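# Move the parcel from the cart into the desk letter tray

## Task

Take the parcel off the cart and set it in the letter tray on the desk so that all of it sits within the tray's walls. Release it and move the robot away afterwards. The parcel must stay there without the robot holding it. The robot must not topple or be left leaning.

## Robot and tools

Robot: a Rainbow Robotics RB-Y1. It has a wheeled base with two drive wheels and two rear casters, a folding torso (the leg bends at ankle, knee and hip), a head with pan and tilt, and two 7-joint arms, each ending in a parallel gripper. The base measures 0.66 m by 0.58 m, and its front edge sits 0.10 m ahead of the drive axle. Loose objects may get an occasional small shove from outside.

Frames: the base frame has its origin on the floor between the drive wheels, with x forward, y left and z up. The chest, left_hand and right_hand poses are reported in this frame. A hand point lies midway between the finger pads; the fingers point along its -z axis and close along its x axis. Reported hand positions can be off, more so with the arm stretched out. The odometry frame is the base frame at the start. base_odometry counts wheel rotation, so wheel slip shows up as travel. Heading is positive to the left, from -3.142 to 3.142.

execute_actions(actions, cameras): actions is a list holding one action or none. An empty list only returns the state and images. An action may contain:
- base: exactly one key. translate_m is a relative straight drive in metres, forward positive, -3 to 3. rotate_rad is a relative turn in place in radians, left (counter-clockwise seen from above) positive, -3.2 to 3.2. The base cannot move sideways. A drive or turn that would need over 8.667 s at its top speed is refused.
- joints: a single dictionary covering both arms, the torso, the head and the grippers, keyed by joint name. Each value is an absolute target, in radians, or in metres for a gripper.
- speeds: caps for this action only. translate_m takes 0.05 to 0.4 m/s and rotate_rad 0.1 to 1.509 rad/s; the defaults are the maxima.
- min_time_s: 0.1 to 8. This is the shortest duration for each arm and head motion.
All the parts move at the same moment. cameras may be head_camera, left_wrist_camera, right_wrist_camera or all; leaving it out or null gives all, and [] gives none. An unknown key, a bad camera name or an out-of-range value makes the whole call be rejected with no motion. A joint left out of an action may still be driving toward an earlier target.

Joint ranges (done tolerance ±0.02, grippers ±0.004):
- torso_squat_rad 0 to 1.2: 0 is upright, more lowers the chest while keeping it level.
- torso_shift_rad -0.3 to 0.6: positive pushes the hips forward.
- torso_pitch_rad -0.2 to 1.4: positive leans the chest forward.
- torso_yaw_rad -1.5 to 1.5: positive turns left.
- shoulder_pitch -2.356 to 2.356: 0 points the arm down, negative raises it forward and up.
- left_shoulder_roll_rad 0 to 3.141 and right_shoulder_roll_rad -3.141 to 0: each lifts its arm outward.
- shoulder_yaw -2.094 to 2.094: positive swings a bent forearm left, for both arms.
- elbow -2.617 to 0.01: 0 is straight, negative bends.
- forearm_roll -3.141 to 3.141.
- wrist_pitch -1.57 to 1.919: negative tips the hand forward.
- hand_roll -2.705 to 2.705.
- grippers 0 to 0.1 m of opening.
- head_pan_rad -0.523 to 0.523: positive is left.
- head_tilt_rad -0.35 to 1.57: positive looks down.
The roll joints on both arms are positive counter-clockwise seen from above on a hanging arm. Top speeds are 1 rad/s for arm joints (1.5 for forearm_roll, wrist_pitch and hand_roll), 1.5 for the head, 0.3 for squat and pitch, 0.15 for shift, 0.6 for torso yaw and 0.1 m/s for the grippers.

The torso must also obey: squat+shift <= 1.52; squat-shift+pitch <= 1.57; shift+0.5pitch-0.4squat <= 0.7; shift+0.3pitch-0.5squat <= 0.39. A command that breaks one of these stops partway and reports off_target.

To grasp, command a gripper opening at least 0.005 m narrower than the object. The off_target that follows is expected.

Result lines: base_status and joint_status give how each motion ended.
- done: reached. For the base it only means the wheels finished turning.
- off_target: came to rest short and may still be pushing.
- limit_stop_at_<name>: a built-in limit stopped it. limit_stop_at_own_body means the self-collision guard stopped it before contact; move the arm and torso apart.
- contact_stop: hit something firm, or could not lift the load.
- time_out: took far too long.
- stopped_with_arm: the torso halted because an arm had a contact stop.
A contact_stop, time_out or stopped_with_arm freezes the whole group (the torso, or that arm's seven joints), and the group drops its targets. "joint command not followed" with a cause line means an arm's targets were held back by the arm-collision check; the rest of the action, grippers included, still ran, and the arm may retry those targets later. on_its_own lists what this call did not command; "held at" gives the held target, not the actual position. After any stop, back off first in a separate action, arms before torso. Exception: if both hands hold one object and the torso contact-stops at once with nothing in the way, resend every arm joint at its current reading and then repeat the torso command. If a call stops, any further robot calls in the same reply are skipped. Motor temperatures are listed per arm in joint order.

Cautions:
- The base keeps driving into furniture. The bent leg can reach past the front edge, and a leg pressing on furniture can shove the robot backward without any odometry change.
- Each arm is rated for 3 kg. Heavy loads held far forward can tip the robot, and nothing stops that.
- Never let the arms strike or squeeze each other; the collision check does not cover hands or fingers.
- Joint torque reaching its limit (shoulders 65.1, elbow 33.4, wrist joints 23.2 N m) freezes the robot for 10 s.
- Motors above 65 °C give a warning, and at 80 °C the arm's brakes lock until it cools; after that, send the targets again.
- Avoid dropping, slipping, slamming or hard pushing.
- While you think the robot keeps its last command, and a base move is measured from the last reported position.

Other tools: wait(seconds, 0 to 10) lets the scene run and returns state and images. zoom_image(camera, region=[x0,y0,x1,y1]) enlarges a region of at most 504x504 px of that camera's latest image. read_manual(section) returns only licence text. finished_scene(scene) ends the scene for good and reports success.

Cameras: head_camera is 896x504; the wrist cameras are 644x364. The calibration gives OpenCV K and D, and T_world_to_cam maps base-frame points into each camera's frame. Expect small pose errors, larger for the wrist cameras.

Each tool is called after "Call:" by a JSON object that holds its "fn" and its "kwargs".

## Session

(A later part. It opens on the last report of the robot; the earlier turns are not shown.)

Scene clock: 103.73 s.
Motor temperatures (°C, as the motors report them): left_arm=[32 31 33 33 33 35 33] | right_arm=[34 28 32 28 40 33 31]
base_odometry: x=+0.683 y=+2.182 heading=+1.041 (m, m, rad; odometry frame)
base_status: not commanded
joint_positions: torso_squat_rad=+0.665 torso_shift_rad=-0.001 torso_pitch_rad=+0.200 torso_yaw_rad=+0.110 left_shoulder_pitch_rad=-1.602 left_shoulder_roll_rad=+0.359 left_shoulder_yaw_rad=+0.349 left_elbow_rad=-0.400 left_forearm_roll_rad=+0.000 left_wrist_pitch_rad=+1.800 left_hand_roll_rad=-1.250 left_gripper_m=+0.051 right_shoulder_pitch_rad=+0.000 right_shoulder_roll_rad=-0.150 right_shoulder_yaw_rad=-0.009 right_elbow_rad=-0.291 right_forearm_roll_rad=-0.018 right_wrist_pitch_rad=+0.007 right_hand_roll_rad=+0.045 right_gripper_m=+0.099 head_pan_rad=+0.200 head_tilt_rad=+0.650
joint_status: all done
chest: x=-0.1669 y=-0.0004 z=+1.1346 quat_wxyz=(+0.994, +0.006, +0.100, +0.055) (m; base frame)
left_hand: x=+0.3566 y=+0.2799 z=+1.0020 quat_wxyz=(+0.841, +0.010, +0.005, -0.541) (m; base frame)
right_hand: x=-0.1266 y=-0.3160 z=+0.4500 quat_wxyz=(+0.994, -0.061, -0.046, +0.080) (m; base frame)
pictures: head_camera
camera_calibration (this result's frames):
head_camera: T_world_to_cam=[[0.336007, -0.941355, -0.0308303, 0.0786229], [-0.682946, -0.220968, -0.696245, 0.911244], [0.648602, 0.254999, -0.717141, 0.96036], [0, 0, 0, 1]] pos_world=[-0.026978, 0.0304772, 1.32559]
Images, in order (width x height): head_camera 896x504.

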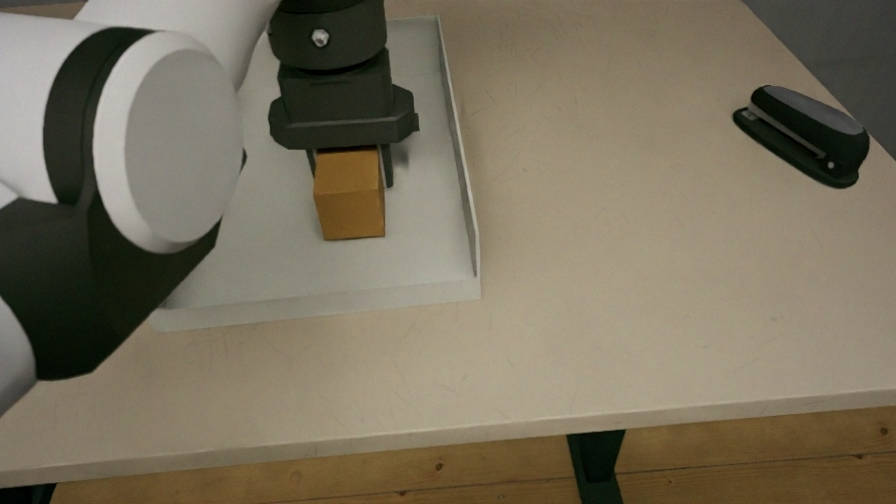

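Nearly touching; lower slightly while releasing next.

Call:
{"fn": "execute_actions", "kwargs": {"actions": [{"joints":{"torso_squat_rad":0.677}}], "cameras": []}}

Call:
{"fn": "execute_actions", "kwargs": {"actions": [{"joints":{"left_gripper_m":0.085}}], "cameras": []}}

Call:
{"fn": "execute_actions", "kwargs": {"actions": [{"joints":{"torso_squat_rad":0.45}}], "cameras": []}}

Call:
{"fn": "execute_actions", "kwargs": {"actions": [{"base":{"translate_m":-0.6},"joints":{"head_tilt_rad":0.3,"head_pan_rad":0,"torso_squat_rad":0.3}}], "cameras": ["head_camera"]}}

Scene clock: 108.33 s.
Motor temperatures (°C, as the motors report them): left_arm=[32 31 33 33 33 35 33] | right_arm=[34 28 32 28 40 33 31]
base_odometry: x=+0.683 y=+2.182 heading=+1.041 (m, m, rad; odometry frame)
base_status: not commanded
joint_positions: torso_squat_rad=+0.677 torso_shift_rad=-0.001 torso_pitch_rad=+0.200 torso_yaw_rad=+0.110 left_shoulder_pitch_rad=-1.602 left_shoulder_roll_rad=+0.359 left_shoulder_yaw_rad=+0.349 left_elbow_rad=-0.400 left_forearm_roll_rad=+0.000 left_wrist_pitch_rad=+1.800 left_hand_roll_rad=-1.250 left_gripper_m=+0.051 right_shoulder_pitch_rad=+0.000 right_shoulder_roll_rad=-0.150 right_shoulder_yaw_rad=-0.009 right_elbow_rad=-0.291 right_forearm_roll_rad=-0.018 right_wrist_pitch_rad=+0.007 right_hand_roll_rad=+0.045 right_gripper_m=+0.099 head_pan_rad=+0.200 head_tilt_rad=+0.650
joint_status: all done
chest: x=-0.1669 y=-0.0004 z=+1.1294 quat_wxyz=(+0.994, +0.006, +0.100, +0.055) (m; base frame)
left_hand: x=+0.3566 y=+0.2798 z=+0.9967 quat_wxyz=(+0.841, +0.010, +0.005, -0.541) (m; base frame)
right_hand: x=-0.1266 y=-0.3160 z=+0.4447 quat_wxyz=(+0.994, -0.061, -0.046, +0.080) (m; base frame)
pictures: none
No camera images: the call's "cameras" was empty. Leave "cameras" out to get every camera's image.

Scene clock: 109.37 s.
Motor temperatures (°C, as the motors report them): left_arm=[32 31 33 33 33 35 33] | right_arm=[34 28 32 28 40 33 31]
base_odometry: x=+0.683 y=+2.182 heading=+1.041 (m, m, rad; odometry frame)
base_status: not commanded
joint_positions: torso_squat_rad=+0.677 torso_shift_rad=-0.001 torso_pitch_rad=+0.200 torso_yaw_rad=+0.110 left_shoulder_pitch_rad=-1.602 left_shoulder_roll_rad=+0.359 left_shoulder_yaw_rad=+0.349 left_elbow_rad=-0.400 left_forearm_roll_rad=+0.000 left_wrist_pitch_rad=+1.800 left_hand_roll_rad=-1.250 left_gripper_m=+0.085 right_shoulder_pitch_rad=+0.000 right_shoulder_roll_rad=-0.150 right_shoulder_yaw_rad=-0.009 right_elbow_rad=-0.291 right_forearm_roll_rad=-0.018 right_wrist_pitch_rad=+0.007 right_hand_roll_rad=+0.045 right_gripper_m=+0.099 head_pan_rad=+0.200 head_tilt_rad=+0.650
joint_status: all done
chest: x=-0.1669 y=-0.0004 z=+1.1294 quat_wxyz=(+0.994, +0.006, +0.100, +0.055) (m; base frame)
left_hand: x=+0.3566 y=+0.2798 z=+0.9967 quat_wxyz=(+0.841, +0.010, +0.005, -0.541) (m; base frame)
right_hand: x=-0.1266 y=-0.3160 z=+0.4447 quat_wxyz=(+0.994, -0.061, -0.046, +0.080) (m; base frame)
pictures: none
No camera images: the call's "cameras" was empty. Leave "cameras" out to get every camera's image.

Scene clock: 110.90 s.
Motor temperatures (°C, as the motors report them): left_arm=[32 31 33 33 33 35 33] | right_arm=[34 28 32 28 40 33 31]
base_odometry: x=+0.683 y=+2.182 heading=+1.041 (m, m, rad; odometry frame)
base_status: not commanded
joint_positions: torso_squat_rad=+0.450 torso_shift_rad=-0.001 torso_pitch_rad=+0.200 torso_yaw_rad=+0.110 left_shoulder_pitch_rad=-1.602 left_shoulder_roll_rad=+0.359 left_shoulder_yaw_rad=+0.349 left_elbow_rad=-0.400 left_forearm_roll_rad=+0.000 left_wrist_pitch_rad=+1.800 left_hand_roll_rad=-1.250 left_gripper_m=+0.085 right_shoulder_pitch_rad=+0.000 right_shoulder_roll_rad=-0.150 right_shoulder_yaw_rad=-0.009 right_elbow_rad=-0.291 right_forearm_roll_rad=-0.018 right_wrist_pitch_rad=+0.007 right_hand_roll_rad=+0.045 right_gripper_m=+0.099 head_pan_rad=+0.200 head_tilt_rad=+0.650
joint_status: all done
chest: x=-0.1668 y=-0.0004 z=+1.2141 quat_wxyz=(+0.993, +0.006, +0.100, +0.055) (m; base frame)
left_hand: x=+0.3566 y=+0.2798 z=+1.0813 quat_wxyz=(+0.841, +0.010, +0.005, -0.541) (m; base frame)
right_hand: x=-0.1266 y=-0.3160 z=+0.5294 quat_wxyz=(+0.994, -0.061, -0.046, +0.080) (m; base frame)
pictures: none
No camera images: the call's "cameras" was empty. Leave "cameras" out to get every camera's image.

Scene clock: 114.10 s.
Motor temperatures (°C, as the motors report them): left_arm=[32 31 33 33 33 35 33] | right_arm=[34 28 32 28 40 33 31]
base_odometry: x=+0.380 y=+1.664 heading=+1.040 (m, m, rad; odometry frame)
base_status: done
joint_positions: torso_squat_rad=+0.300 torso_shift_rad=-0.001 torso_pitch_rad=+0.200 torso_yaw_rad=+0.110 left_shoulder_pitch_rad=-1.602 left_shoulder_roll_rad=+0.359 left_shoulder_yaw_rad=+0.349 left_elbow_rad=-0.400 left_forearm_roll_rad=+0.000 left_wrist_pitch_rad=+1.800 left_hand_roll_rad=-1.250 left_gripper_m=+0.085 right_shoulder_pitch_rad=+0.000 right_shoulder_roll_rad=-0.150 right_shoulder_yaw_rad=-0.009 right_elbow_rad=-0.291 right_forearm_roll_rad=-0.018 right_wrist_pitch_rad=+0.007 right_hand_roll_rad=+0.045 right_gripper_m=+0.099 head_pan_rad=+0.000 head_tilt_rad=+0.300
joint_status: all done
chest: x=-0.1669 y=-0.0004 z=+1.2525 quat_wxyz=(+0.994, +0.006, +0.100, +0.055) (m; base frame)
left_hand: x=+0.3565 y=+0.2798 z=+1.1199 quat_wxyz=(+0.841, +0.010, +0.005, -0.541) (m; base frame)
right_hand: x=-0.1267 y=-0.3160 z=+0.5679 quat_wxyz=(+0.994, -0.061, -0.046, +0.080) (m; base frame)
pictures: head_camera
camera_calibration (this result's frames):
head_camera: T_world_to_cam=[[0.13365, -0.990845, 0.0190794, -0.0111555], [-0.437949, -0.0763211, -0.895754, 1.30708], [0.88901, 0.111362, -0.44414, 0.67634], [0, 0, 0, 1]] pos_world=[-0.0273485, 0.0133858, 1.47142]
Images, in order (width x height): head_camera 896x504.

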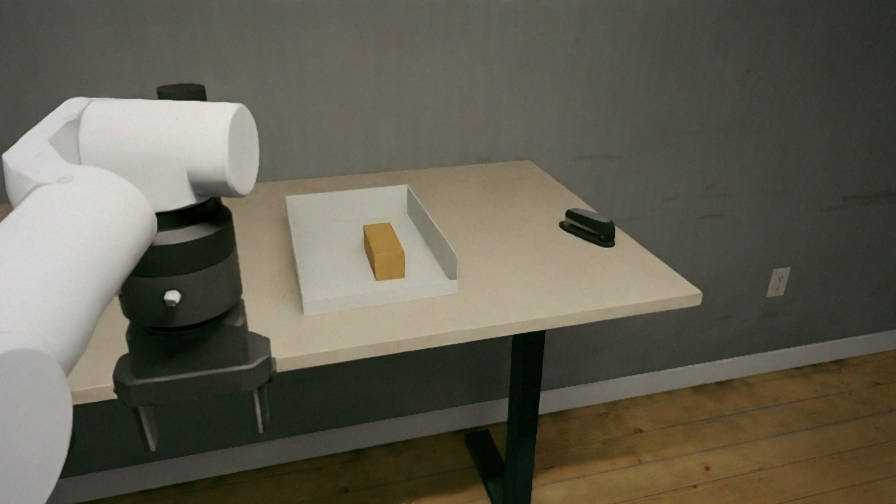

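Call:
{"fn": "finished_scene", "kwargs": {"scene": 2}}

The scene is finished: the task was done.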